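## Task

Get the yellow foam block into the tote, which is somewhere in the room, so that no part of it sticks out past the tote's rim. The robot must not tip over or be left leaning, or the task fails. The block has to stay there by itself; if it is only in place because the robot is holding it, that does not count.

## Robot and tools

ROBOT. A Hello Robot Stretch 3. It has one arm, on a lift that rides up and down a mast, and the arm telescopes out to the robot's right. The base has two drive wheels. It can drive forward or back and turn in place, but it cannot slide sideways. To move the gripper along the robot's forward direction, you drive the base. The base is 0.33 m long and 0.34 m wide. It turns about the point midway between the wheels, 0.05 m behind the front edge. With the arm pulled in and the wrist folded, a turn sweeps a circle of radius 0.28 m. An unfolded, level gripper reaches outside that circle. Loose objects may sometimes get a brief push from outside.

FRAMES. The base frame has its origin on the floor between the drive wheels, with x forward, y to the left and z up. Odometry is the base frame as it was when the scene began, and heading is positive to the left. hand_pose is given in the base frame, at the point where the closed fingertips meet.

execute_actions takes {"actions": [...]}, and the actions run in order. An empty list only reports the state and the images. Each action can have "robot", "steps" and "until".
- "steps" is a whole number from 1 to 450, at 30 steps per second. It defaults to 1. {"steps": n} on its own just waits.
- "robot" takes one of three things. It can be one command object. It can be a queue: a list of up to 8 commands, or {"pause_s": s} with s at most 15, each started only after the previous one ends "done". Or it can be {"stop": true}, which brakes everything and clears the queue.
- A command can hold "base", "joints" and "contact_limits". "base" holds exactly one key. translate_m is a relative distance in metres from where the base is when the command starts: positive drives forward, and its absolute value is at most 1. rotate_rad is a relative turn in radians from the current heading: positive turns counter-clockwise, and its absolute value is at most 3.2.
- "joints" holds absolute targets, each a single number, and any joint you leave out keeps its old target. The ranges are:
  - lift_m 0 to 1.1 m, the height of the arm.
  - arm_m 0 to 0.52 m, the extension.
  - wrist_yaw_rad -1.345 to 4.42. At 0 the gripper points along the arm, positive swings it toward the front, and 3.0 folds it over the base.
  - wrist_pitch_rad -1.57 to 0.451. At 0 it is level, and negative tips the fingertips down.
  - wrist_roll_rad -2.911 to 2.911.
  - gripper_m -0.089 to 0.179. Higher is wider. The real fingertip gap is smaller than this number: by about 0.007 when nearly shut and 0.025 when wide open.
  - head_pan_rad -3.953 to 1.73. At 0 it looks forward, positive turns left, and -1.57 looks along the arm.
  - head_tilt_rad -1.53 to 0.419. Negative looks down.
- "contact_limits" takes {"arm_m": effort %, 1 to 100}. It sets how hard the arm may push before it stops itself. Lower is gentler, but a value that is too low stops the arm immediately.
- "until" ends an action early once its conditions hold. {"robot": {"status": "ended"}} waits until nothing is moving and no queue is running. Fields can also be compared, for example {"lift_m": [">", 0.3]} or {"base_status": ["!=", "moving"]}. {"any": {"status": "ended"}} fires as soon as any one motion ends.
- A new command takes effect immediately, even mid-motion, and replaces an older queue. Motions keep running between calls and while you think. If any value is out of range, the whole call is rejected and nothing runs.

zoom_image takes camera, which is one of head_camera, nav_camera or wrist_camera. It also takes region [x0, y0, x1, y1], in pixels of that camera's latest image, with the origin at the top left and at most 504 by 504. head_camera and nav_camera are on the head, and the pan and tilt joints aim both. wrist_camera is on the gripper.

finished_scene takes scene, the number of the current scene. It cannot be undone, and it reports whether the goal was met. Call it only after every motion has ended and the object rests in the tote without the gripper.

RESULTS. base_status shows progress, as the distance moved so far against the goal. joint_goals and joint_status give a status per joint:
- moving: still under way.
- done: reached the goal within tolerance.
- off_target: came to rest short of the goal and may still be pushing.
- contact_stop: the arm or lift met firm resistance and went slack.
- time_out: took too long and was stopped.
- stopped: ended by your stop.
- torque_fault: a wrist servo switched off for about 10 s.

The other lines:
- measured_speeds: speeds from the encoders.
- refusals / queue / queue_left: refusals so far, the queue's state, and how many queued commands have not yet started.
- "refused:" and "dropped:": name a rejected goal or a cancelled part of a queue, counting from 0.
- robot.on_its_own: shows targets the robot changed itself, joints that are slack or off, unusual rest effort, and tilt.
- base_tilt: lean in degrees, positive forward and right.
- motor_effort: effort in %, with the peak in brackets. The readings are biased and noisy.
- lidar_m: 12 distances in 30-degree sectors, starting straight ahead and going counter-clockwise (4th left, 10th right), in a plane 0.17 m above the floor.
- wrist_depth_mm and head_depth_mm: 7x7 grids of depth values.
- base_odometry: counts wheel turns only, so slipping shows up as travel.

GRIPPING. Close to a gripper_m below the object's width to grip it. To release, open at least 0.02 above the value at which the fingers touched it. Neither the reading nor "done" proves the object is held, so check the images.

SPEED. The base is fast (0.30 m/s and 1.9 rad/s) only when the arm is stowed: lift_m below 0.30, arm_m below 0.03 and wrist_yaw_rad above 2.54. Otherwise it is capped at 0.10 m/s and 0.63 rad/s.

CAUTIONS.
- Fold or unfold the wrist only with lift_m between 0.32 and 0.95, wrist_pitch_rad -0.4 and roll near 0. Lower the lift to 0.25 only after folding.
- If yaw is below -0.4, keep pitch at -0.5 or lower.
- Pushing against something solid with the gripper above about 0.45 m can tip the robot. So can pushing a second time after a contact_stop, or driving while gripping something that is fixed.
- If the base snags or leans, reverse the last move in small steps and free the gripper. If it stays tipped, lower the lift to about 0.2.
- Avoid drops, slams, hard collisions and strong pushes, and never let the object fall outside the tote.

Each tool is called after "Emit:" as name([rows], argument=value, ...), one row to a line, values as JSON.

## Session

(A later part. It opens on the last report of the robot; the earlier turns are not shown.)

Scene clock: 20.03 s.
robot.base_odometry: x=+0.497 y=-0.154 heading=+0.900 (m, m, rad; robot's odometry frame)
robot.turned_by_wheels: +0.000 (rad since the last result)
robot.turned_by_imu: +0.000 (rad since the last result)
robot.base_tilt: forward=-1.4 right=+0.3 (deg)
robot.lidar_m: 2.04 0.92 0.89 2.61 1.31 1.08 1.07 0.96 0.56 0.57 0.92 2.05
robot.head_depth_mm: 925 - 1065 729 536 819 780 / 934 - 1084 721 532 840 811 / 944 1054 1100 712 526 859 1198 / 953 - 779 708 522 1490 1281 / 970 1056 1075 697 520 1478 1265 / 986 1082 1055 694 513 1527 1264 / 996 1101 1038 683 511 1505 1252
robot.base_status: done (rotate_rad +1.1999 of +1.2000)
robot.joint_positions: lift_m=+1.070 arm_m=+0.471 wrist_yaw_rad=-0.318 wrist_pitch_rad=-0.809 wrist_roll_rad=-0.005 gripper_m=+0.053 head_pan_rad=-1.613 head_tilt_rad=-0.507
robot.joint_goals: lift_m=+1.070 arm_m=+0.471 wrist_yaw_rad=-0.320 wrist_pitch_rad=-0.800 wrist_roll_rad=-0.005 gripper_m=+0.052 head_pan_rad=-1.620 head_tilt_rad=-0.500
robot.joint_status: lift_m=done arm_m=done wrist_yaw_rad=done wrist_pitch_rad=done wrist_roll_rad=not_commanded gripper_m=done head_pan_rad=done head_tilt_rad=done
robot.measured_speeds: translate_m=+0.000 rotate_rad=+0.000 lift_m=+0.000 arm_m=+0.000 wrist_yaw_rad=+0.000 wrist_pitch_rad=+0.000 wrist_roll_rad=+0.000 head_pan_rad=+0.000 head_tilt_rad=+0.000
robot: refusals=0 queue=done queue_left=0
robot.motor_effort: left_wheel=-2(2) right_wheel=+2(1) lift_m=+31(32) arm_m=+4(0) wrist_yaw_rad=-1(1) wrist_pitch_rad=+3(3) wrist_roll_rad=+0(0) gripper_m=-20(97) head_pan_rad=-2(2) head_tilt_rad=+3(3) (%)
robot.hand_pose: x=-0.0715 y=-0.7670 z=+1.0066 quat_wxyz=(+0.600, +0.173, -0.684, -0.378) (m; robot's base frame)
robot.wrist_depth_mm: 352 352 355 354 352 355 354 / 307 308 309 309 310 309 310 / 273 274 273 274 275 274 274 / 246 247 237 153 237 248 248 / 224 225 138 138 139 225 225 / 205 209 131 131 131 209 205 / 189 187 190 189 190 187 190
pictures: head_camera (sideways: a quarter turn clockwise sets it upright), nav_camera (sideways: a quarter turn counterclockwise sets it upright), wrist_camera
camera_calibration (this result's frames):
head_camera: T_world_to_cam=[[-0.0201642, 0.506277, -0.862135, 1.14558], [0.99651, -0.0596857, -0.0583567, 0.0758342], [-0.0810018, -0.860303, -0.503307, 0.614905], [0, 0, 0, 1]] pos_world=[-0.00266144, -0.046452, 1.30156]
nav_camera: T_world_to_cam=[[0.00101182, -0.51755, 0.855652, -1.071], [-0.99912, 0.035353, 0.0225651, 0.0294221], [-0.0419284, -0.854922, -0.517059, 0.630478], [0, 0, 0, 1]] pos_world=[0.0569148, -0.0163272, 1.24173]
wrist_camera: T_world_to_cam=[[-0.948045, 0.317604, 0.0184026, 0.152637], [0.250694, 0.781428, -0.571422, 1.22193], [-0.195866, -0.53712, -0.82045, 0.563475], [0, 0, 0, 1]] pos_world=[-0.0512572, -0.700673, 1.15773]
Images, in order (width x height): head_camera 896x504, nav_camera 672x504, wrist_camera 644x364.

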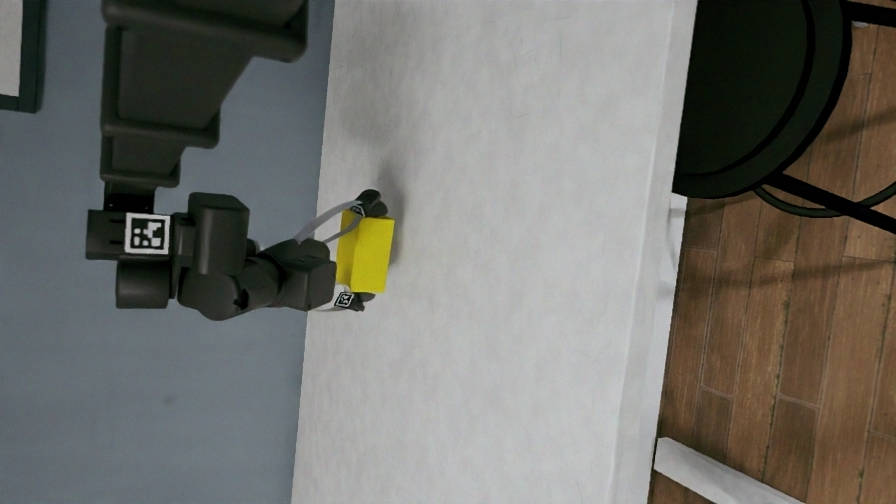

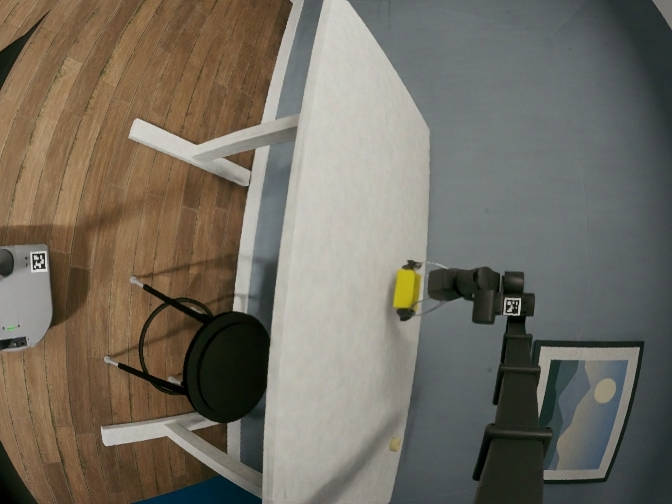

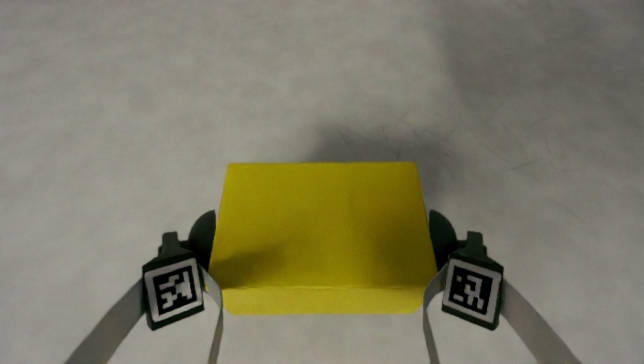

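Emit:
execute_actions([
  {"robot": {"base": {"translate_m": 1.0}, "joints": {"arm_m": 0.0, "wrist_pitch_rad": -0.4, "wrist_yaw_rad": 1.5, "head_pan_rad": 1.6, "head_tilt_rad": -0.5}}, "steps": 200, "until": {"robot": {"head_pan_rad_status": ["!=", "moving"]}}},
])

Emit:
execute_actions([
  {"steps": 200, "until": {"robot": {"arm_m": ["<", 0.05]}}},
  {"robot": {"joints": {"lift_m": 0.285, "head_pan_rad": 1.1, "head_tilt_rad": -0.6}}, "steps": 200, "until": {"robot": {"lift_m": ["<", 0.9]}}},
  {"robot": {"joints": {"wrist_yaw_rad": 2.65}}, "steps": 200, "until": {"robot": {"translate_m": [">", 0.85]}}},
  {"robot": {"base": {"translate_m": 0.7}}, "steps": 200, "until": {"robot": {"lift_m": ["<", 0.292]}}},
])

Scene clock: 22.30 s.
robot.base_odometry: x=+0.597 y=-0.027 heading=+0.900 (m, m, rad; robot's odometry frame)
robot.turned_by_wheels: +0.000 (rad since the last result)
robot.turned_by_imu: +0.000 (rad since the last result)
robot.base_tilt: forward=-1.6 right=+0.3 (deg)
robot.lidar_m: 1.88 0.89 0.79 2.58 1.49 1.24 1.23 0.69 0.63 0.92 0.86 1.89
robot.head_depth_mm: 2095 2249 1761 1520 1346 1194 1121 / 2102 2320 2536 2533 1976 1568 1294 / 2152 2350 2609 2644 1967 1535 1274 / 2199 2404 2635 2675 1934 1547 1274 / 2224 2446 2742 2586 1924 1523 1269 / 2296 2506 2764 2589 1905 1528 1264 / 2310 2571 2781 2418 1905 1510 1259
robot.base_status: moving (translate_m +0.1613 of +1.0000)
robot.joint_positions: lift_m=+1.070 arm_m=+0.269 wrist_yaw_rad=+1.498 wrist_pitch_rad=-0.423 wrist_roll_rad=-0.005 gripper_m=+0.053 head_pan_rad=+1.593 head_tilt_rad=-0.507
robot.joint_goals: lift_m=+1.070 arm_m=+0.000 wrist_yaw_rad=+1.500 wrist_pitch_rad=-0.400 wrist_roll_rad=-0.005 gripper_m=+0.052 head_pan_rad=+1.600 head_tilt_rad=-0.500
robot.joint_status: lift_m=done arm_m=moving wrist_yaw_rad=moving wrist_pitch_rad=moving wrist_roll_rad=not_commanded gripper_m=done head_pan_rad=done head_tilt_rad=done
robot.measured_speeds: translate_m=+0.100 rotate_rad=+0.000 lift_m=+0.000 arm_m=-0.140 wrist_yaw_rad=+0.000 wrist_pitch_rad=+0.000 wrist_roll_rad=+0.000 head_pan_rad=+0.000 head_tilt_rad=+0.000
robot: refusals=0 queue=running queue_left=0
robot.motor_effort: left_wheel=+1(2) right_wheel=+4(7) lift_m=+31(31) arm_m=-5(1) wrist_yaw_rad=+3(4) wrist_pitch_rad=+7(7) wrist_roll_rad=+0(0) gripper_m=-21(20) head_pan_rad=+3(29) head_tilt_rad=+3(3) (%)
robot.hand_pose: x=+0.2018 y=-0.4301 z=+1.0814 quat_wxyz=(+0.609, +0.579, -0.403, +0.363) (m; robot's base frame)
robot.wrist_depth_mm: - - - - - - - / - - - - - - - / - - - - - - - / - - - 153 396 430 432 / - - 139 138 139 354 351 / - - 131 131 132 308 297 / - - - - 260 253 259
pictures: head_camera (sideways: a quarter turn clockwise sets it upright), nav_camera (sideways: a quarter turn counterclockwise sets it upright), wrist_camera
camera_calibration (this result's frames):
head_camera: T_world_to_cam=[[0.0527774, -0.50392, -0.862136, 1.14514], [-0.998285, -0.00471409, -0.0583566, 0.0880024], [0.0253429, 0.863738, -0.503304, 0.614253], [0, 0, 0, 1]] pos_world=[0.011847, 0.0469204, 1.30156]
nav_camera: T_world_to_cam=[[-0.034392, 0.516405, 0.855654, -1.07079], [0.99932, 0.0291646, 0.0225651, 0.0172315], [-0.0133021, 0.855848, -0.517056, 0.6303], [0, 0, 0, 1]] pos_world=[-0.045662, 0.0130158, 1.24173]
wrist_camera: T_world_to_cam=[[-0.0834462, -0.996395, 0.0152982, -0.432911], [-0.544833, 0.032764, -0.837904, 1.0595], [0.834382, -0.0782549, -0.545603, 0.551594], [0, 0, 0, 1]] pos_world=[0.0808859, -0.422899, 1.19533]
Images, in order (width x height): head_camera 896x504, nav_camera 672x504, wrist_camera 644x364.

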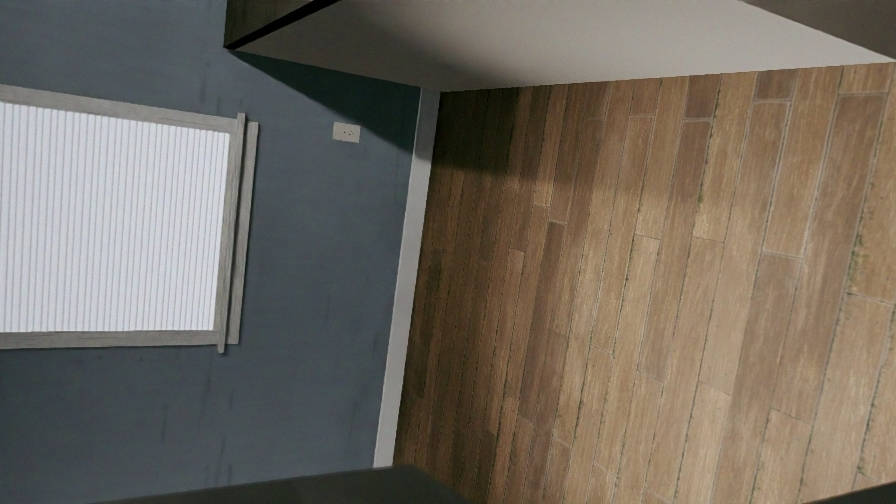

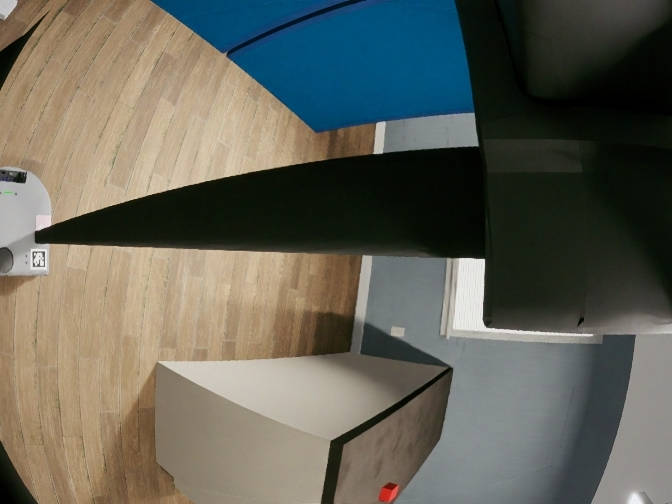

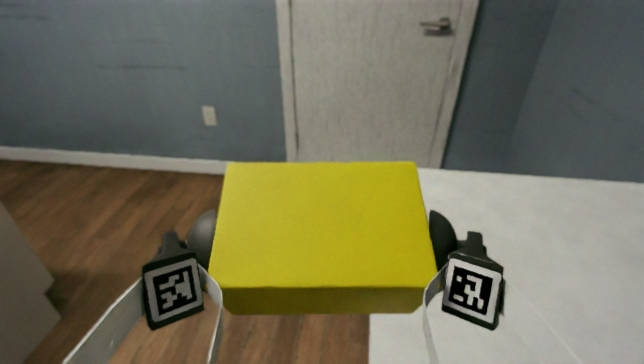

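Scene clock: 31.33 s.
robot.base_odometry: x=+1.160 y=+0.682 heading=+0.900 (m, m, rad; robot's odometry frame)
robot.turned_by_wheels: +0.000 (rad since the last result)
robot.turned_by_imu: +0.001 (rad since the last result)
robot.base_tilt: forward=-0.7 right=+0.3 (deg)
robot.lidar_m: 1.01 1.14 1.84 0.56 0.62 2.14 2.12 1.32 1.03 1.37 1.20 1.00
robot.head_depth_mm: 1502 1543 1616 1676 1694 1472 1235 / 1771 1860 1931 2048 1800 1449 1233 / 2134 2304 2479 2333 1780 1453 1226 / 2105 2354 2653 2283 1763 1436 1219 / 2052 2253 2524 2252 1754 1434 1204 / 1983 2203 2456 2225 1740 1395 1157 / 1945 2039 977 662 676 779 944
robot.base_status: moving (translate_m +0.2152 of +0.7000)
robot.joint_positions: lift_m=+0.291 arm_m=+0.002 wrist_yaw_rad=+2.648 wrist_pitch_rad=-0.423 wrist_roll_rad=-0.005 gripper_m=+0.053 head_pan_rad=+1.107 head_tilt_rad=-0.593
robot.joint_goals: lift_m=+0.285 arm_m=+0.000 wrist_yaw_rad=+2.650 wrist_pitch_rad=-0.400 wrist_roll_rad=-0.005 gripper_m=+0.052 head_pan_rad=+1.100 head_tilt_rad=-0.600
robot.joint_status: lift_m=moving arm_m=moving wrist_yaw_rad=moving wrist_pitch_rad=moving wrist_roll_rad=not_commanded gripper_m=done head_pan_rad=done head_tilt_rad=done
robot.measured_speeds: translate_m=+0.129 rotate_rad=-0.001 lift_m=-0.051 arm_m=+0.000 wrist_yaw_rad=+0.000 wrist_pitch_rad=+0.000 wrist_roll_rad=+0.000 head_pan_rad=+0.000 head_tilt_rad=+0.000
robot: refusals=0 queue=running queue_left=0
robot.motor_effort: left_wheel=+8(11) right_wheel=+8(7) lift_m=+26(32) arm_m=-7(4) wrist_yaw_rad=+2(3) wrist_pitch_rad=+7(7) wrist_roll_rad=+0(0) gripper_m=-22(20) head_pan_rad=-2(21) head_tilt_rad=-2(12) (%)
robot.hand_pose: x=+0.0848 y=+0.0497 z=+0.3025 quat_wxyz=(+0.313, +0.705, -0.024, +0.636) (m; robot's base frame)
robot.wrist_depth_mm: 468 492 - - - - 865 / 495 529 - - - - 880 / 531 572 933 932 929 919 857 / 578 627 660 153 670 720 720 / 597 596 139 139 139 595 593 / 515 519 131 131 132 518 505 / - - 438 438 436 424 438
pictures: head_camera (sideways: a quarter turn clockwise sets it upright), nav_camera (sideways: a quarter turn counterclockwise sets it upright), wrist_camera
camera_calibration (this result's frames):
head_camera: T_world_to_cam=[[-0.220758, -0.534558, -0.81579, 1.08638], [-0.887254, 0.457411, -0.0596284, 0.0889743], [0.405026, 0.71065, -0.575266, 0.705562], [0, 0, 0, 1]] pos_world=[0.032998, 0.038626, 1.29745]
nav_camera: T_world_to_cam=[[0.242578, 0.536478, 0.808299, -1.01073], [0.898176, -0.439091, 0.0218793, 0.0187437], [0.366654, 0.720688, -0.588366, 0.720757], [0, 0, 0, 1]] pos_world=[-0.0359228, 0.0310255, 1.24063]
wrist_camera: T_world_to_cam=[[0.875122, -0.483661, 0.0152918, -0.0594631], [-0.252423, -0.483231, -0.838314, 0.328435], [0.412849, 0.729767, -0.544973, 0.257139], [0, 0, 0, 1]] pos_world=[0.0287822, -0.0577016, 0.416374]
Images, in order (width x height): head_camera 896x504, nav_camera 672x504, wrist_camera 644x364.

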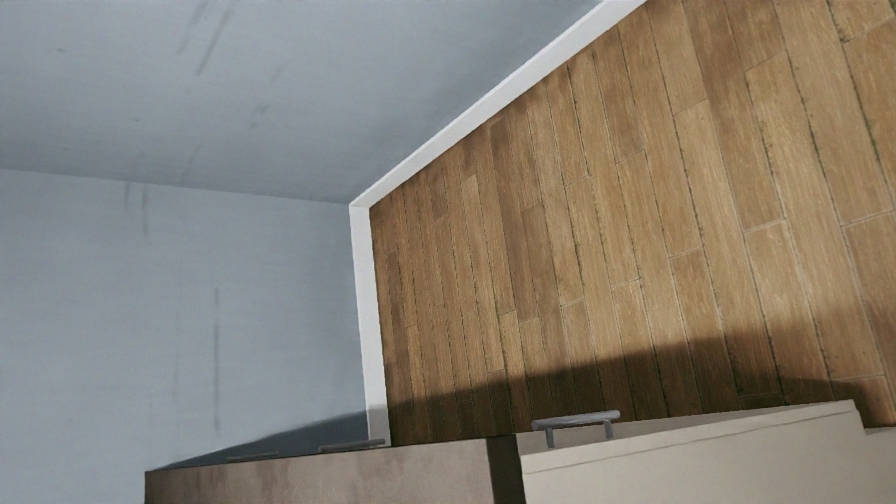

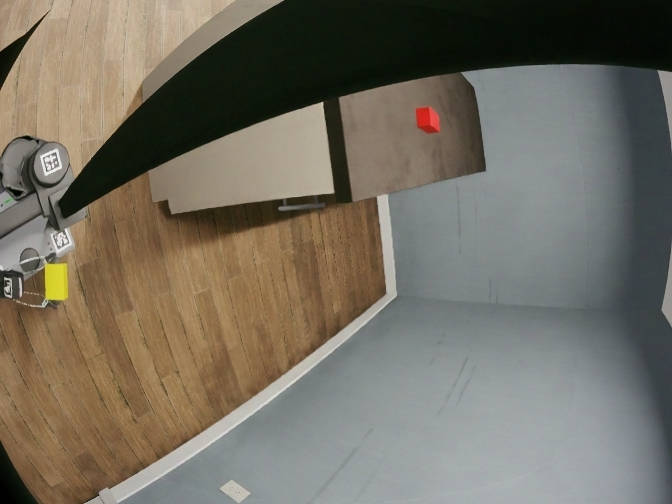

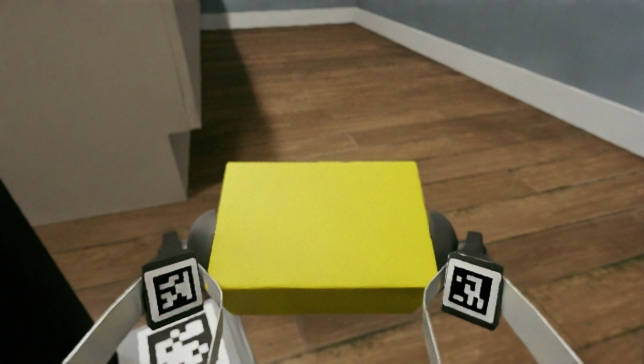

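The aisle is empty, so the tote must be in the nook past the blue cabinet. Backing up.

Emit:
execute_actions([
  {"robot": {"base": {"translate_m": -0.75}, "joints": {"head_pan_rad": 0.0, "head_tilt_rad": -0.6}}, "steps": 300, "until": {"robot": {"status": "ended"}}},
])

Scene clock: 36.17 s.
robot.base_odometry: x=+0.700 y=+0.102 heading=+0.900 (m, m, rad; robot's odometry frame)
robot.turned_by_wheels: +0.000 (rad since the last result)
robot.turned_by_imu: -0.003 (rad since the last result)
robot.base_tilt: forward=-1.4 right=+0.3 (deg)
robot.lidar_m: 1.71 0.85 0.72 2.55 1.69 1.40 1.40 0.82 0.72 0.83 1.37 1.73
robot.head_depth_mm: 1393 1527 1697 1914 1805 1469 1240 / 1414 1542 1734 1929 1818 1461 1229 / 1451 1607 1769 2039 1785 1454 1231 / 1471 1634 1835 2042 1759 1447 1214 / 1494 1649 1836 2103 1750 1433 1208 / 1518 1696 1907 2086 1754 1416 1199 / 1554 1723 1962 2121 1726 1411 1192
robot.base_status: done (translate_m -0.7500 of -0.7500)
robot.joint_positions: lift_m=+0.285 arm_m=+0.002 wrist_yaw_rad=+2.648 wrist_pitch_rad=-0.422 wrist_roll_rad=-0.005 gripper_m=+0.053 head_pan_rad=+0.007 head_tilt_rad=-0.594
robot.joint_goals: lift_m=+0.285 arm_m=+0.000 wrist_yaw_rad=+2.650 wrist_pitch_rad=-0.400 wrist_roll_rad=-0.005 gripper_m=+0.052 head_pan_rad=+0.000 head_tilt_rad=-0.600
robot.joint_status: lift_m=done arm_m=done wrist_yaw_rad=done wrist_pitch_rad=done wrist_roll_rad=not_commanded gripper_m=done head_pan_rad=done head_tilt_rad=done
robot.measured_speeds: translate_m=+0.000 rotate_rad=+0.000 lift_m=+0.000 arm_m=+0.000 wrist_yaw_rad=+0.000 wrist_pitch_rad=+0.000 wrist_roll_rad=+0.000 head_pan_rad=+0.000 head_tilt_rad=+0.000
robot: refusals=0 queue=done queue_left=0
robot.motor_effort: left_wheel=-2(13) right_wheel=+2(8) lift_m=+27(26) arm_m=-4(4) wrist_yaw_rad=+1(2) wrist_pitch_rad=+7(7) wrist_roll_rad=+0(0) gripper_m=-20(20) head_pan_rad=-2(29) head_tilt_rad=-3(4) (%)
robot.hand_pose: x=+0.0848 y=+0.0498 z=+0.2968 quat_wxyz=(+0.313, +0.705, -0.024, +0.636) (m; robot's base frame)
robot.wrist_depth_mm: - - - 696 758 - - / - - - 762 822 - - / 912 912 919 828 866 932 909 / 717 715 654 153 656 717 711 / 589 587 138 138 138 589 585 / 512 509 131 131 132 511 496 / - - 431 429 431 421 429
pictures: head_camera (sideways: a quarter turn clockwise sets it upright), nav_camera (sideways: a quarter turn counterclockwise sets it upright), wrist_camera
camera_calibration (this result's frames):
head_camera: T_world_to_cam=[[-0.5772, -0.0456529, -0.815326, 1.08795], [0.00529047, 0.998206, -0.0596383, 0.0835426], [0.816586, -0.0387367, -0.575923, 0.703907], [0, 0, 0, 1]] pos_world=[0.0527201, -0.00645784, 1.29741]
nav_camera: T_world_to_cam=[[0.5888, 0.0270765, 0.807825, -1.01223], [0.0159607, -0.999633, 0.0218721, 0.0241347], [0.808121, 0.0000151441, -0.589017, 0.718911], [0, 0, 0, 1]] pos_world=[0.014647, 0.0515225, 1.24062]
wrist_camera: T_world_to_cam=[[0.87519, -0.483537, 0.0152904, -0.0593548], [-0.252297, -0.483162, -0.838392, 0.323654], [0.412781, 0.729895, -0.544854, 0.253968], [0, 0, 0, 1]] pos_world=[0.0287703, -0.0576927, 0.410632]
Images, in order (width x height): head_camera 896x504, nav_camera 672x504, wrist_camera 644x364.

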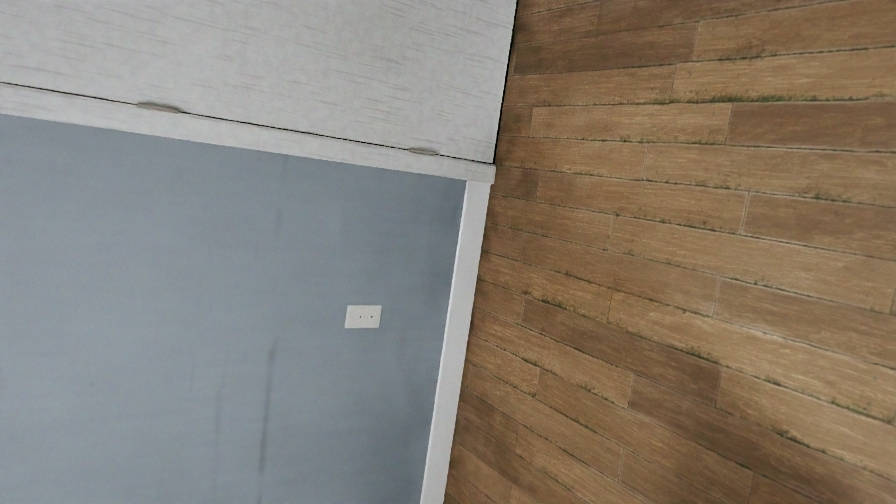

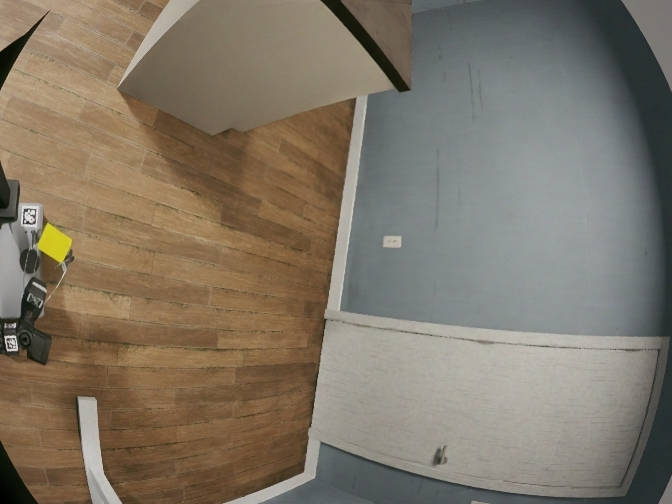

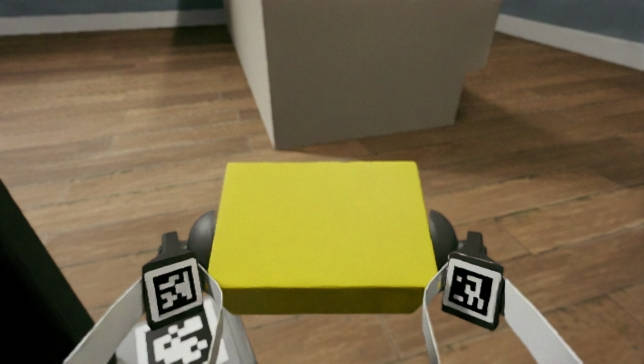

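Emit:
execute_actions([
  {"robot": {"base": {"rotate_rad": -1.326}, "joints": {"head_pan_rad": -2.4, "head_tilt_rad": -0.75}}, "steps": 300, "until": {"robot": {"base_status": ["!=", "moving"]}}},
  {"robot": {"base": {"translate_m": -1.0}}, "steps": 300, "until": {"robot": {"translate_m": ["<", -0.75]}}},
  {"robot": {"base": {"translate_m": -1.0}}, "steps": 300, "until": {"robot": {"translate_m": ["<", -0.75]}}},
  {"robot": {"base": {"translate_m": -0.6}}, "steps": 300, "until": {"robot": {"status": "ended"}}},
])

Scene clock: 47.30 s.
robot.base_odometry: x=-1.224 y=+0.974 heading=-0.426 (m, m, rad; robot's odometry frame)
robot.turned_by_wheels: -1.326 (rad since the last result)
robot.turned_by_imu: -1.318 (rad since the last result)
robot.base_tilt: forward=-1.5 right=+0.3 (deg)
robot.lidar_m: 2.94 1.12 1.05 0.98 0.67 0.63 0.64 0.82 1.87 0.59 0.64 1.45
robot.head_depth_mm: 794 844 902 975 1050 1136 1140 / 914 981 1065 1162 1285 1312 1161 / 1088 1189 1301 1458 1496 1337 1157 / 1337 1470 1667 1771 1556 1322 1144 / 1718 1978 2180 1861 1547 1311 1138 / 1845 2088 2267 1861 1537 1301 1140 / 1765 1987 2168 1849 1526 1295 1126
robot.base_status: done (translate_m -0.6000 of -0.6000)
robot.joint_positions: lift_m=+0.285 arm_m=+0.002 wrist_yaw_rad=+2.648 wrist_pitch_rad=-0.422 wrist_roll_rad=-0.005 gripper_m=+0.053 head_pan_rad=-2.393 head_tilt_rad=-0.742
robot.joint_goals: lift_m=+0.285 arm_m=+0.000 wrist_yaw_rad=+2.650 wrist_pitch_rad=-0.400 wrist_roll_rad=-0.005 gripper_m=+0.052 head_pan_rad=-2.400 head_tilt_rad=-0.750
robot.joint_status: lift_m=done arm_m=done wrist_yaw_rad=done wrist_pitch_rad=done wrist_roll_rad=not_commanded gripper_m=done head_pan_rad=done head_tilt_rad=done
robot.measured_speeds: translate_m=+0.000 rotate_rad=+0.000 lift_m=+0.000 arm_m=+0.000 wrist_yaw_rad=+0.000 wrist_pitch_rad=+0.000 wrist_roll_rad=+0.000 head_pan_rad=+0.000 head_tilt_rad=+0.000
robot: refusals=0 queue=done queue_left=0
robot.motor_effort: left_wheel=+3(14) right_wheel=-2(7) lift_m=+26(27) arm_m=-4(4) wrist_yaw_rad=+2(2) wrist_pitch_rad=+7(7) wrist_roll_rad=+0(0) gripper_m=-20(20) head_pan_rad=-2(29) head_tilt_rad=-4(17) (%)
robot.hand_pose: x=+0.0848 y=+0.0498 z=+0.2968 quat_wxyz=(+0.313, +0.705, -0.024, +0.636) (m; robot's base frame)
robot.wrist_depth_mm: 893 942 961 952 - - - / 875 - - - - - - / 841 916 917 920 910 933 917 / 719 717 660 153 657 719 714 / 589 589 138 138 139 589 588 / 513 512 131 131 131 511 498 / - - 427 431 433 420 432
pictures: head_camera (sideways: a quarter turn clockwise sets it upright), nav_camera (sideways: a quarter turn counterclockwise sets it upright), wrist_camera
camera_calibration (this result's frames):
head_camera: T_world_to_cam=[[0.478274, 0.500955, -0.721317, 0.958971], [0.676777, -0.733673, -0.060795, 0.0809408], [-0.559667, -0.459095, -0.689931, 0.860607], [0, 0, 0, 1]] pos_world=[-0.0317766, -0.0259174, 1.2904]
nav_camera: T_world_to_cam=[[-0.498473, -0.494252, 0.712208, -0.880965], [-0.689166, 0.724319, 0.020311, 0.0304725], [-0.525905, -0.480705, -0.701675, 0.873593], [0, 0, 0, 1]] pos_world=[0.0412899, -0.0375501, 1.23979]
wrist_camera: T_world_to_cam=[[0.875208, -0.483506, 0.015287, -0.0593493], [-0.252277, -0.483161, -0.838398, 0.323654], [0.412756, 0.729916, -0.544844, 0.253967], [0, 0, 0, 1]] pos_world=[0.0287671, -0.0576928, 0.410631]
Images, in order (width x height): head_camera 896x504, nav_camera 672x504, wrist_camera 644x364.

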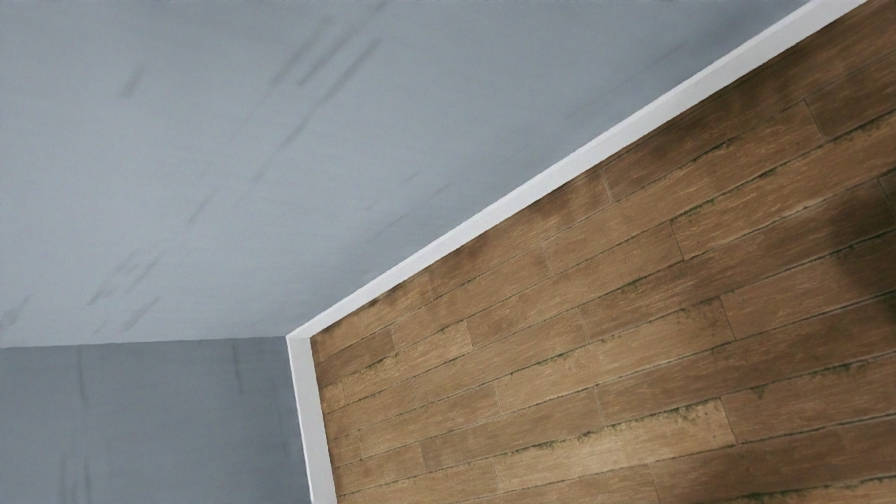

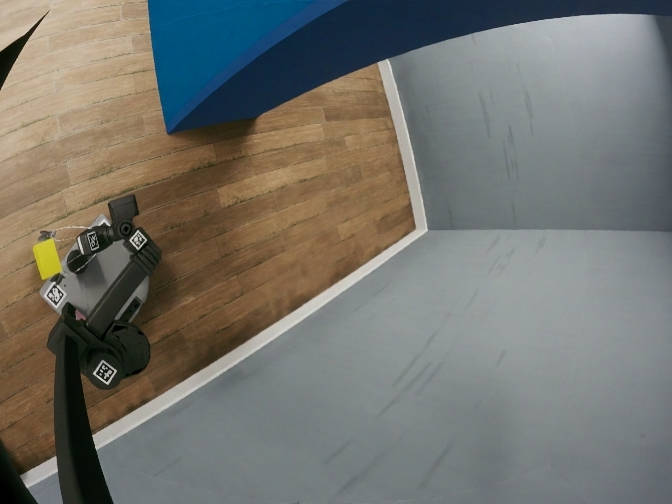

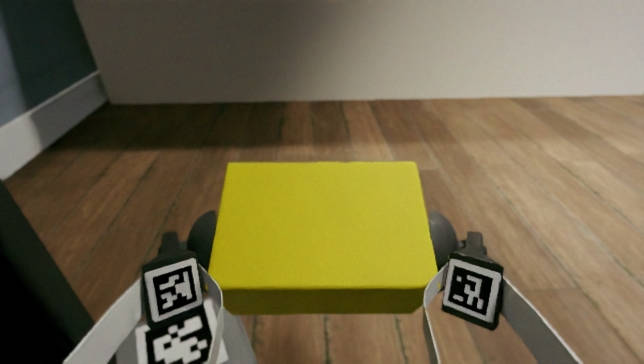

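Emit:
execute_actions([
  {"robot": {"base": {"rotate_rad": 1.02}, "joints": {"head_pan_rad": -1.45, "head_tilt_rad": -0.6}}, "steps": 300, "until": {"robot": {"base_status": ["!=", "moving"]}}},
  {"robot": {"base": {"translate_m": -1.0}}, "steps": 300, "until": {"robot": {"translate_m": ["<", -0.7]}}},
  {"robot": {"base": {"translate_m": -0.66}}, "steps": 300, "until": {"robot": {"status": "ended"}}},
])

Scene clock: 55.73 s.
robot.base_odometry: x=-2.352 y=+0.213 heading=+0.594 (m, m, rad; robot's odometry frame)
robot.turned_by_wheels: +1.020 (rad since the last result)
robot.turned_by_imu: +1.001 (rad since the last result)
robot.base_tilt: forward=-1.5 right=+0.3 (deg)
robot.lidar_m: 2.40 0.77 0.51 0.47 0.47 0.60 0.77 0.78 0.98 2.06 0.67 0.65
robot.head_depth_mm: 2003 1979 1950 1940 1721 1463 1227 / 2705 2803 2754 2307 1781 1443 1223 / 2823 3119 3238 2259 1749 1444 1213 / 2796 3089 2991 2240 1739 1438 1217 / 2795 3055 3074 2207 1738 1433 1198 / 2648 2678 2426 2158 1724 1405 1199 / 1865 1556 1454 1627 1618 1384 1189
robot.base_status: done (translate_m -0.6600 of -0.6600)
robot.joint_positions: lift_m=+0.285 arm_m=+0.002 wrist_yaw_rad=+2.648 wrist_pitch_rad=-0.422 wrist_roll_rad=-0.005 gripper_m=+0.053 head_pan_rad=-1.457 head_tilt_rad=-0.606
robot.joint_goals: lift_m=+0.285 arm_m=+0.000 wrist_yaw_rad=+2.650 wrist_pitch_rad=-0.400 wrist_roll_rad=-0.005 gripper_m=+0.052 head_pan_rad=-1.450 head_tilt_rad=-0.600
robot.joint_status: lift_m=done arm_m=done wrist_yaw_rad=done wrist_pitch_rad=done wrist_roll_rad=not_commanded gripper_m=done head_pan_rad=done head_tilt_rad=done
robot.measured_speeds: translate_m=+0.000 rotate_rad=+0.000 lift_m=+0.000 arm_m=+0.000 wrist_yaw_rad=+0.000 wrist_pitch_rad=+0.000 wrist_roll_rad=+0.000 head_pan_rad=+0.000 head_tilt_rad=+0.000
robot: refusals=0 queue=done queue_left=0
robot.motor_effort: left_wheel=-1(14) right_wheel=+2(6) lift_m=+26(26) arm_m=-4(4) wrist_yaw_rad=+1(2) wrist_pitch_rad=+7(7) wrist_roll_rad=+0(0) gripper_m=-19(21) head_pan_rad=+2(29) head_tilt_rad=+2(16) (%)
robot.hand_pose: x=+0.0848 y=+0.0498 z=+0.2968 quat_wxyz=(+0.313, +0.705, -0.024, +0.636) (m; robot's base frame)
robot.wrist_depth_mm: 380 430 488 574 700 883 - / 403 457 531 628 772 - - / 427 485 571 686 818 912 923 / 453 517 563 152 661 710 717 / 479 539 138 138 139 582 589 / 496 515 131 131 132 515 499 / - - 429 429 433 419 434
pictures: head_camera (sideways: a quarter turn clockwise sets it upright), nav_camera (sideways: a quarter turn counterclockwise sets it upright), wrist_camera
camera_calibration (this result's frames):
head_camera: T_world_to_cam=[[-0.108084, 0.578717, -0.808335, 1.07597], [0.992991, 0.101955, -0.0597812, 0.0777028], [0.0478177, -0.809131, -0.58568, 0.72129], [0, 0, 0, 1]] pos_world=[0.00464667, -0.0469861, 1.29683]
nav_camera: T_world_to_cam=[[0.0908411, -0.592142, 0.800697, -0.999896], [-0.992195, -0.122786, 0.0217628, 0.0304271], [0.0854274, -0.796424, -0.598674, 0.735884], [0, 0, 0, 1]] pos_world=[0.0581567, -0.00226962, 1.24051]
wrist_camera: T_world_to_cam=[[0.875217, -0.483489, 0.0152892, -0.0593486], [-0.25226, -0.483157, -0.838406, 0.323657], [0.412747, 0.72993, -0.544832, 0.253965], [0, 0, 0, 1]] pos_world=[0.0287654, -0.0576939, 0.410631]
Images, in order (width x height): head_camera 896x504, nav_camera 672x504, wrist_camera 644x364.

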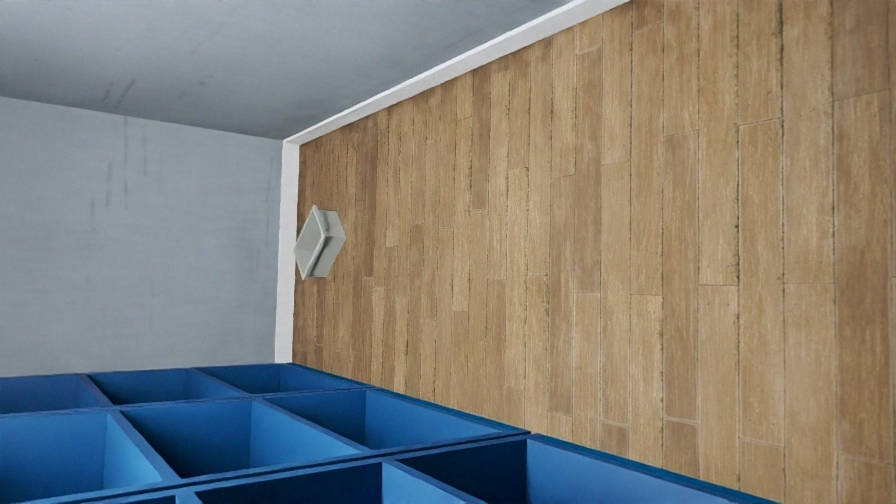

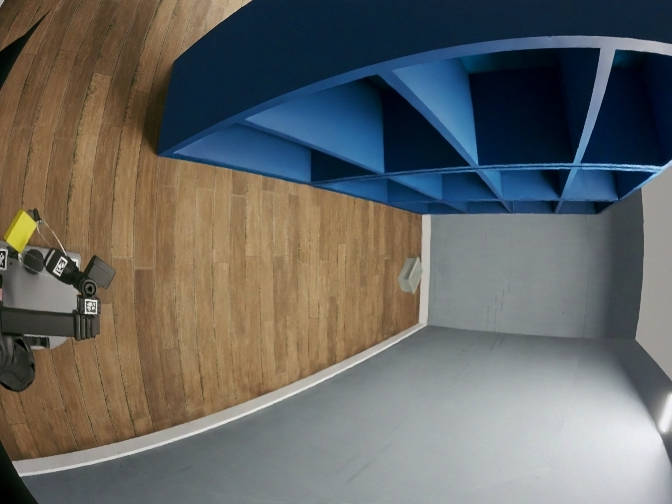

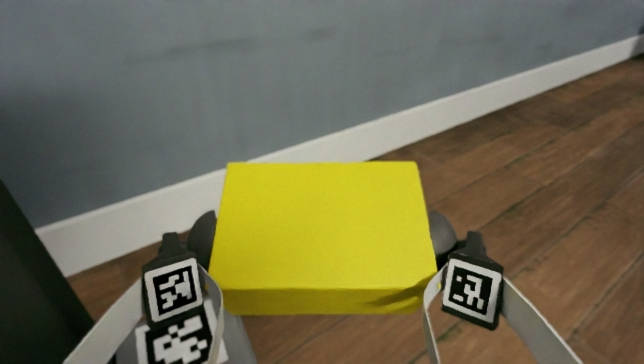

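Emit:
zoom_image(camera="head_camera", region=[270, 190, 370, 290])

Region (270, 190, 370, 290) of head_camera's 896x504 image, scaled by 5.040, with more detail than that image has.

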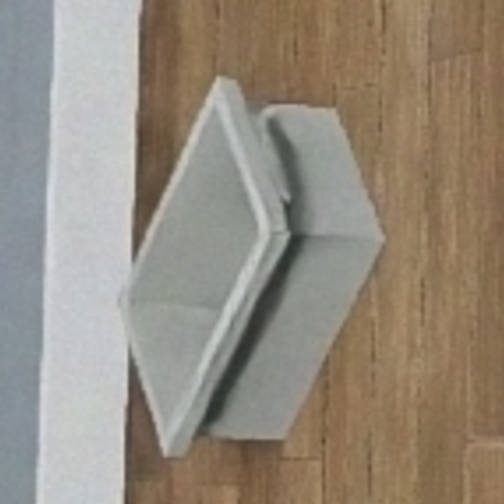

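Emit:
execute_actions([
  {"robot": {"base": {"rotate_rad": -1.45}, "joints": {"head_pan_rad": -0.3, "head_tilt_rad": -1.0}}, "steps": 300, "until": {"robot": {"base_status": ["!=", "moving"]}}},
  {"robot": {"base": {"translate_m": 1.0}}, "steps": 300, "until": {"robot": {"translate_m": [">", 0.75]}}},
  {"robot": {"base": {"translate_m": 1.0}}, "steps": 300, "until": {"robot": {"translate_m": [">", 0.75]}}},
  {"robot": {"base": {"translate_m": 0.7}}, "steps": 300, "until": {"robot": {"status": "ended"}}},
])

Scene clock: 69.33 s.
robot.base_odometry: x=-0.902 y=-1.458 heading=-0.856 (m, m, rad; robot's odometry frame)
robot.turned_by_wheels: -1.450 (rad since the last result)
robot.turned_by_imu: -1.425 (rad since the last result)
robot.base_tilt: forward=-1.4 right=+0.3 (deg)
robot.lidar_m: 1.08 1.10 0.40 0.40 0.88 0.84 1.73 1.11 0.82 0.79 0.82 1.12
robot.head_depth_mm: 1136 1266 1349 1452 1361 1234 1113 / 1117 1361 1598 1548 1362 1230 1102 / 1081 1293 1623 1533 1350 1217 1137 / 1047 1252 1561 1521 1328 1209 1119 / 1015 1198 1488 1505 1337 1195 1083 / 977 1156 1411 1499 1329 1192 1078 / 952 1119 1350 1490 1321 1186 1081
robot.base_status: done (translate_m +0.7000 of +0.7000)
robot.joint_positions: lift_m=+0.285 arm_m=+0.002 wrist_yaw_rad=+2.648 wrist_pitch_rad=-0.422 wrist_roll_rad=-0.005 gripper_m=+0.053 head_pan_rad=-0.307 head_tilt_rad=-0.989
robot.joint_goals: lift_m=+0.285 arm_m=+0.000 wrist_yaw_rad=+2.650 wrist_pitch_rad=-0.400 wrist_roll_rad=-0.005 gripper_m=+0.052 head_pan_rad=-0.300 head_tilt_rad=-1.000
robot.joint_status: lift_m=done arm_m=done wrist_yaw_rad=done wrist_pitch_rad=done wrist_roll_rad=not_commanded gripper_m=done head_pan_rad=done head_tilt_rad=done
robot.measured_speeds: translate_m=+0.000 rotate_rad=+0.000 lift_m=+0.000 arm_m=+0.000 wrist_yaw_rad=+0.000 wrist_pitch_rad=+0.000 wrist_roll_rad=+0.000 head_pan_rad=+0.000 head_tilt_rad=+0.000
robot: refusals=0 queue=done queue_left=0
robot.motor_effort: left_wheel=+3(13) right_wheel=-1(6) lift_m=+26(26) arm_m=-4(4) wrist_yaw_rad=+1(2) wrist_pitch_rad=+7(7) wrist_roll_rad=+0(0) gripper_m=-21(20) head_pan_rad=+2(30) head_tilt_rad=-4(26) (%)
robot.hand_pose: x=+0.0848 y=+0.0498 z=+0.2968 quat_wxyz=(+0.313, +0.705, -0.024, +0.636) (m; robot's base frame)
robot.wrist_depth_mm: 657 702 410 911 - - 815 / 691 762 443 959 - 975 860 / 710 746 498 750 750 800 856 / 586 585 494 153 644 717 719 / 482 496 138 139 139 589 580 / 465 495 131 131 132 513 497 / - - 432 434 430 422 434
pictures: head_camera (sideways: a quarter turn clockwise sets it upright), nav_camera (sideways: a quarter turn counterclockwise sets it upright), wrist_camera
camera_calibration (this result's frames):
head_camera: T_world_to_cam=[[-0.81982, 0.216, -0.530319, 0.718029], [0.290295, 0.955069, -0.0597667, 0.0819401], [0.493582, -0.202947, -0.845689, 1.05671], [0, 0, 0, 1]] pos_world=[0.0432941, -0.0188958, 1.27933]
nav_camera: T_world_to_cam=[[0.821528, -0.236111, 0.518982, -0.63726], [-0.285935, -0.958103, 0.0167351, 0.0326742], [0.493287, -0.162144, -0.854621, 1.06624], [0, 0, 0, 1]] pos_world=[0.00690567, 0.0537257, 1.24141]
wrist_camera: T_world_to_cam=[[0.875234, -0.483457, 0.0152856, -0.0593419], [-0.25224, -0.483155, -0.838413, 0.32366], [0.412722, 0.729952, -0.544821, 0.253962], [0, 0, 0, 1]] pos_world=[0.0287623, -0.0576914, 0.410632]
Images, in order (width x height): head_camera 896x504, nav_camera 672x504, wrist_camera 644x364.

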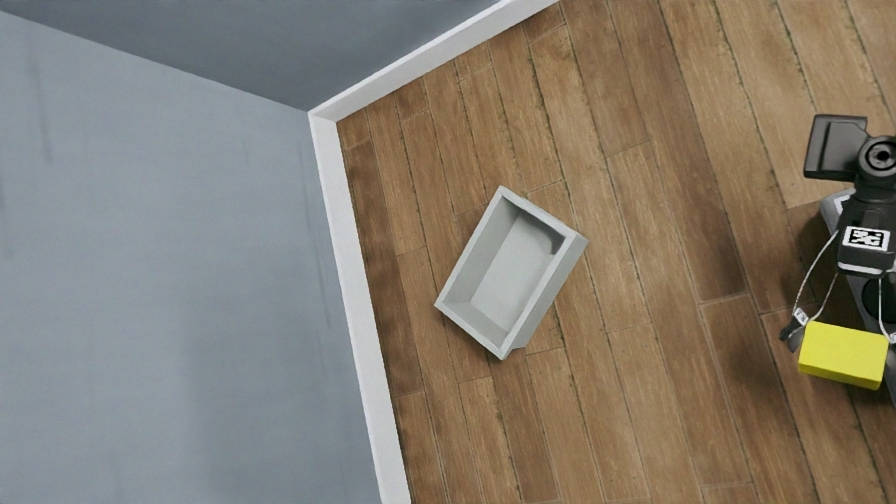

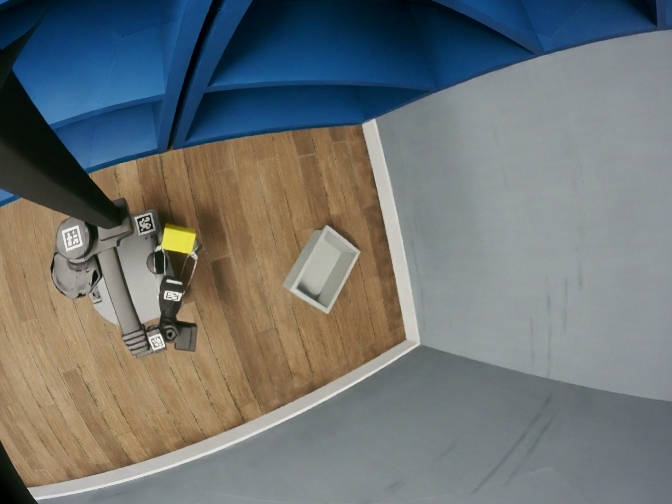

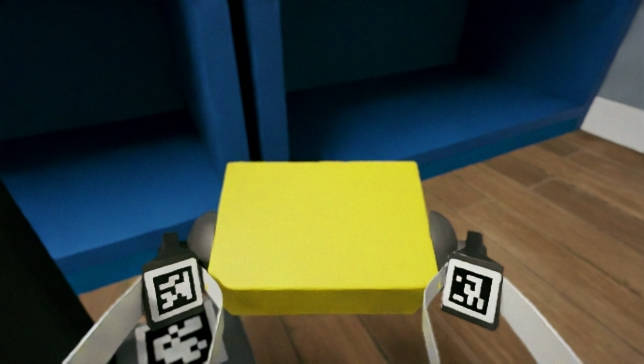

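Emit:
zoom_image(camera="head_camera", region=[420, 175, 610, 365])

Region (420, 175, 610, 365) of head_camera's 896x504 image, scaled by 2.653, with more detail than that image has.

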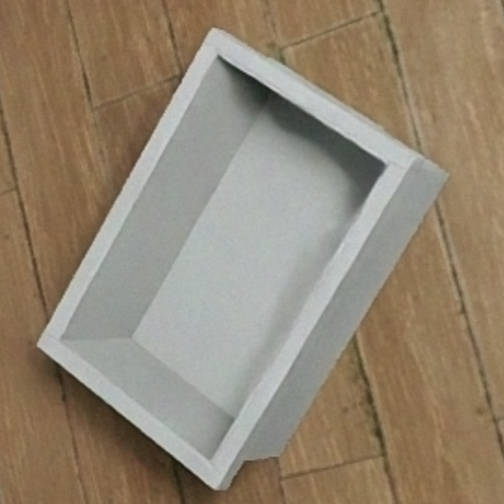

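Emit:
execute_actions([
  {"robot": {"base": {"rotate_rad": 1.375}, "joints": {"head_pan_rad": -1.7, "head_tilt_rad": -1.0}}, "steps": 300, "until": {"robot": {"rotate_rad": [">", 0.95]}}},
  {"robot": {"joints": {"lift_m": 0.33}}, "steps": 300, "until": {"robot": {"lift_m": [">", 0.322]}}},
  {"robot": {"joints": {"wrist_yaw_rad": -0.3, "arm_m": 0.425}}, "steps": 300, "until": {"robot": {"wrist_yaw_rad": ["<", 1.2]}}},
  {"robot": {"joints": {"wrist_pitch_rad": -0.85, "lift_m": 0.25}}, "steps": 300, "until": {"robot": {"wrist_pitch_rad": ["<", -0.6]}}},
  {"robot": {"joints": {"wrist_yaw_rad": -0.623}}, "steps": 300, "until": {"robot": {"status": "ended"}}},
])

Scene clock: 75.87 s.
robot.base_odometry: x=-0.902 y=-1.458 heading=+0.519 (m, m, rad; robot's odometry frame)
robot.turned_by_wheels: +1.375 (rad since the last result)
robot.turned_by_imu: +1.356 (rad since the last result)
robot.base_tilt: forward=-1.5 right=+0.3 (deg)
robot.lidar_m: 0.40 0.85 0.84 0.90 1.41 0.88 0.79 0.79 0.96 0.66 1.09 0.43
robot.head_depth_mm: 1126 1246 1338 1449 1381 1225 1117 / 1131 1380 1599 1541 1365 1224 1120 / 1094 1320 1637 1528 1352 1214 - / 1049 1272 1577 1577 1323 1204 - / 1017 1213 1494 1537 1333 1203 1090 / 986 1167 1416 1493 1324 1193 1082 / 954 1124 1353 1475 1321 1186 1081
robot.base_status: done (rotate_rad +1.3749 of +1.3750)
robot.joint_positions: lift_m=+0.250 arm_m=+0.425 wrist_yaw_rad=-0.621 wrist_pitch_rad=-0.858 wrist_roll_rad=-0.005 gripper_m=+0.053 head_pan_rad=-1.693 head_tilt_rad=-0.989
robot.joint_goals: lift_m=+0.250 arm_m=+0.425 wrist_yaw_rad=-0.623 wrist_pitch_rad=-0.850 wrist_roll_rad=-0.005 gripper_m=+0.052 head_pan_rad=-1.700 head_tilt_rad=-1.000
robot.joint_status: lift_m=done arm_m=done wrist_yaw_rad=done wrist_pitch_rad=done wrist_roll_rad=not_commanded gripper_m=done head_pan_rad=done head_tilt_rad=done
robot.measured_speeds: translate_m=+0.000 rotate_rad=+0.000 lift_m=+0.000 arm_m=+0.000 wrist_yaw_rad=+0.000 wrist_pitch_rad=+0.000 wrist_roll_rad=+0.000 head_pan_rad=+0.000 head_tilt_rad=+0.000
robot: refusals=0 queue=done queue_left=0
robot.motor_effort: left_wheel=-3(9) right_wheel=+2(8) lift_m=+26(33) arm_m=+4(2) wrist_yaw_rad=-2(3) wrist_pitch_rad=+2(7) wrist_roll_rad=+0(0) gripper_m=-21(21) head_pan_rad=-2(31) head_tilt_rad=-4(6) (%)
robot.hand_pose: x=-0.1085 y=-0.6910 z=+0.1793 quat_wxyz=(+0.524, +0.085, -0.701, -0.477) (m; robot's base frame)
robot.wrist_depth_mm: 377 438 509 523 529 516 470 / 403 456 467 469 468 467 472 / 410 416 427 420 421 420 420 / 382 382 241 152 238 383 382 / 350 253 138 138 139 248 351 / 325 213 131 131 132 234 319 / 300 240 299 299 299 284 294
pictures: head_camera (sideways: a quarter turn clockwise sets it upright), nav_camera (sideways: a quarter turn counterclockwise sets it upright), wrist_camera
camera_calibration (this result's frames):
head_camera: T_world_to_cam=[[0.0618943, 0.845536, -0.530318, 0.71265], [0.992121, -0.11011, -0.0597667, 0.077659], [-0.108928, -0.522441, -0.845689, 1.06039], [0, 0, 0, 1]] pos_world=[-0.00564977, -0.0400299, 1.27933]
nav_camera: T_world_to_cam=[[-0.0813507, -0.850906, 0.518982, -0.631751], [-0.994303, 0.105267, 0.0167351, 0.0369953], [-0.0688717, -0.514664, -0.854622, 1.06967], [0, 0, 0, 1]] pos_world=[0.0590613, 0.00906681, 1.24141]
wrist_camera: T_world_to_cam=[[-0.810703, 0.585162, 0.0186148, 0.308368], [0.488082, 0.69308, -0.530486, 0.656374], [-0.323322, -0.420981, -0.847489, -0.010468], [0, 0, 0, 1]] pos_world=[-0.0737539, -0.639772, 0.333585]
Images, in order (width x height): head_camera 896x504, nav_camera 672x504, wrist_camera 644x364.

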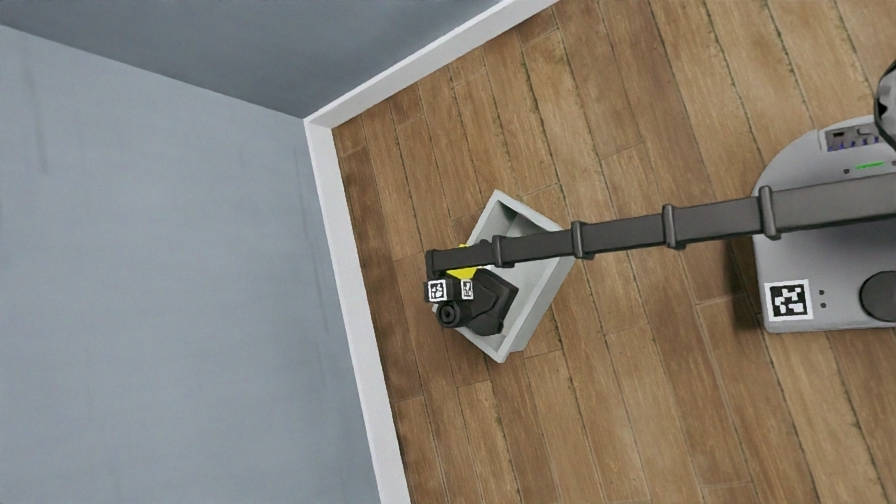

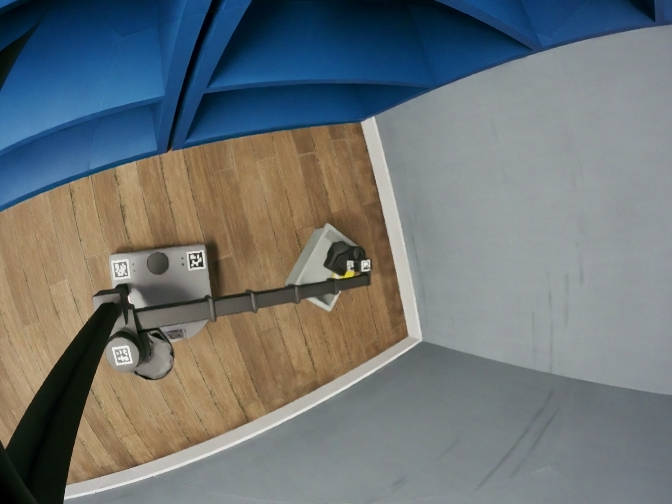

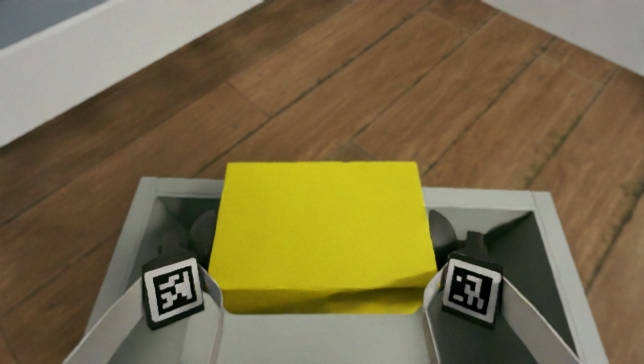

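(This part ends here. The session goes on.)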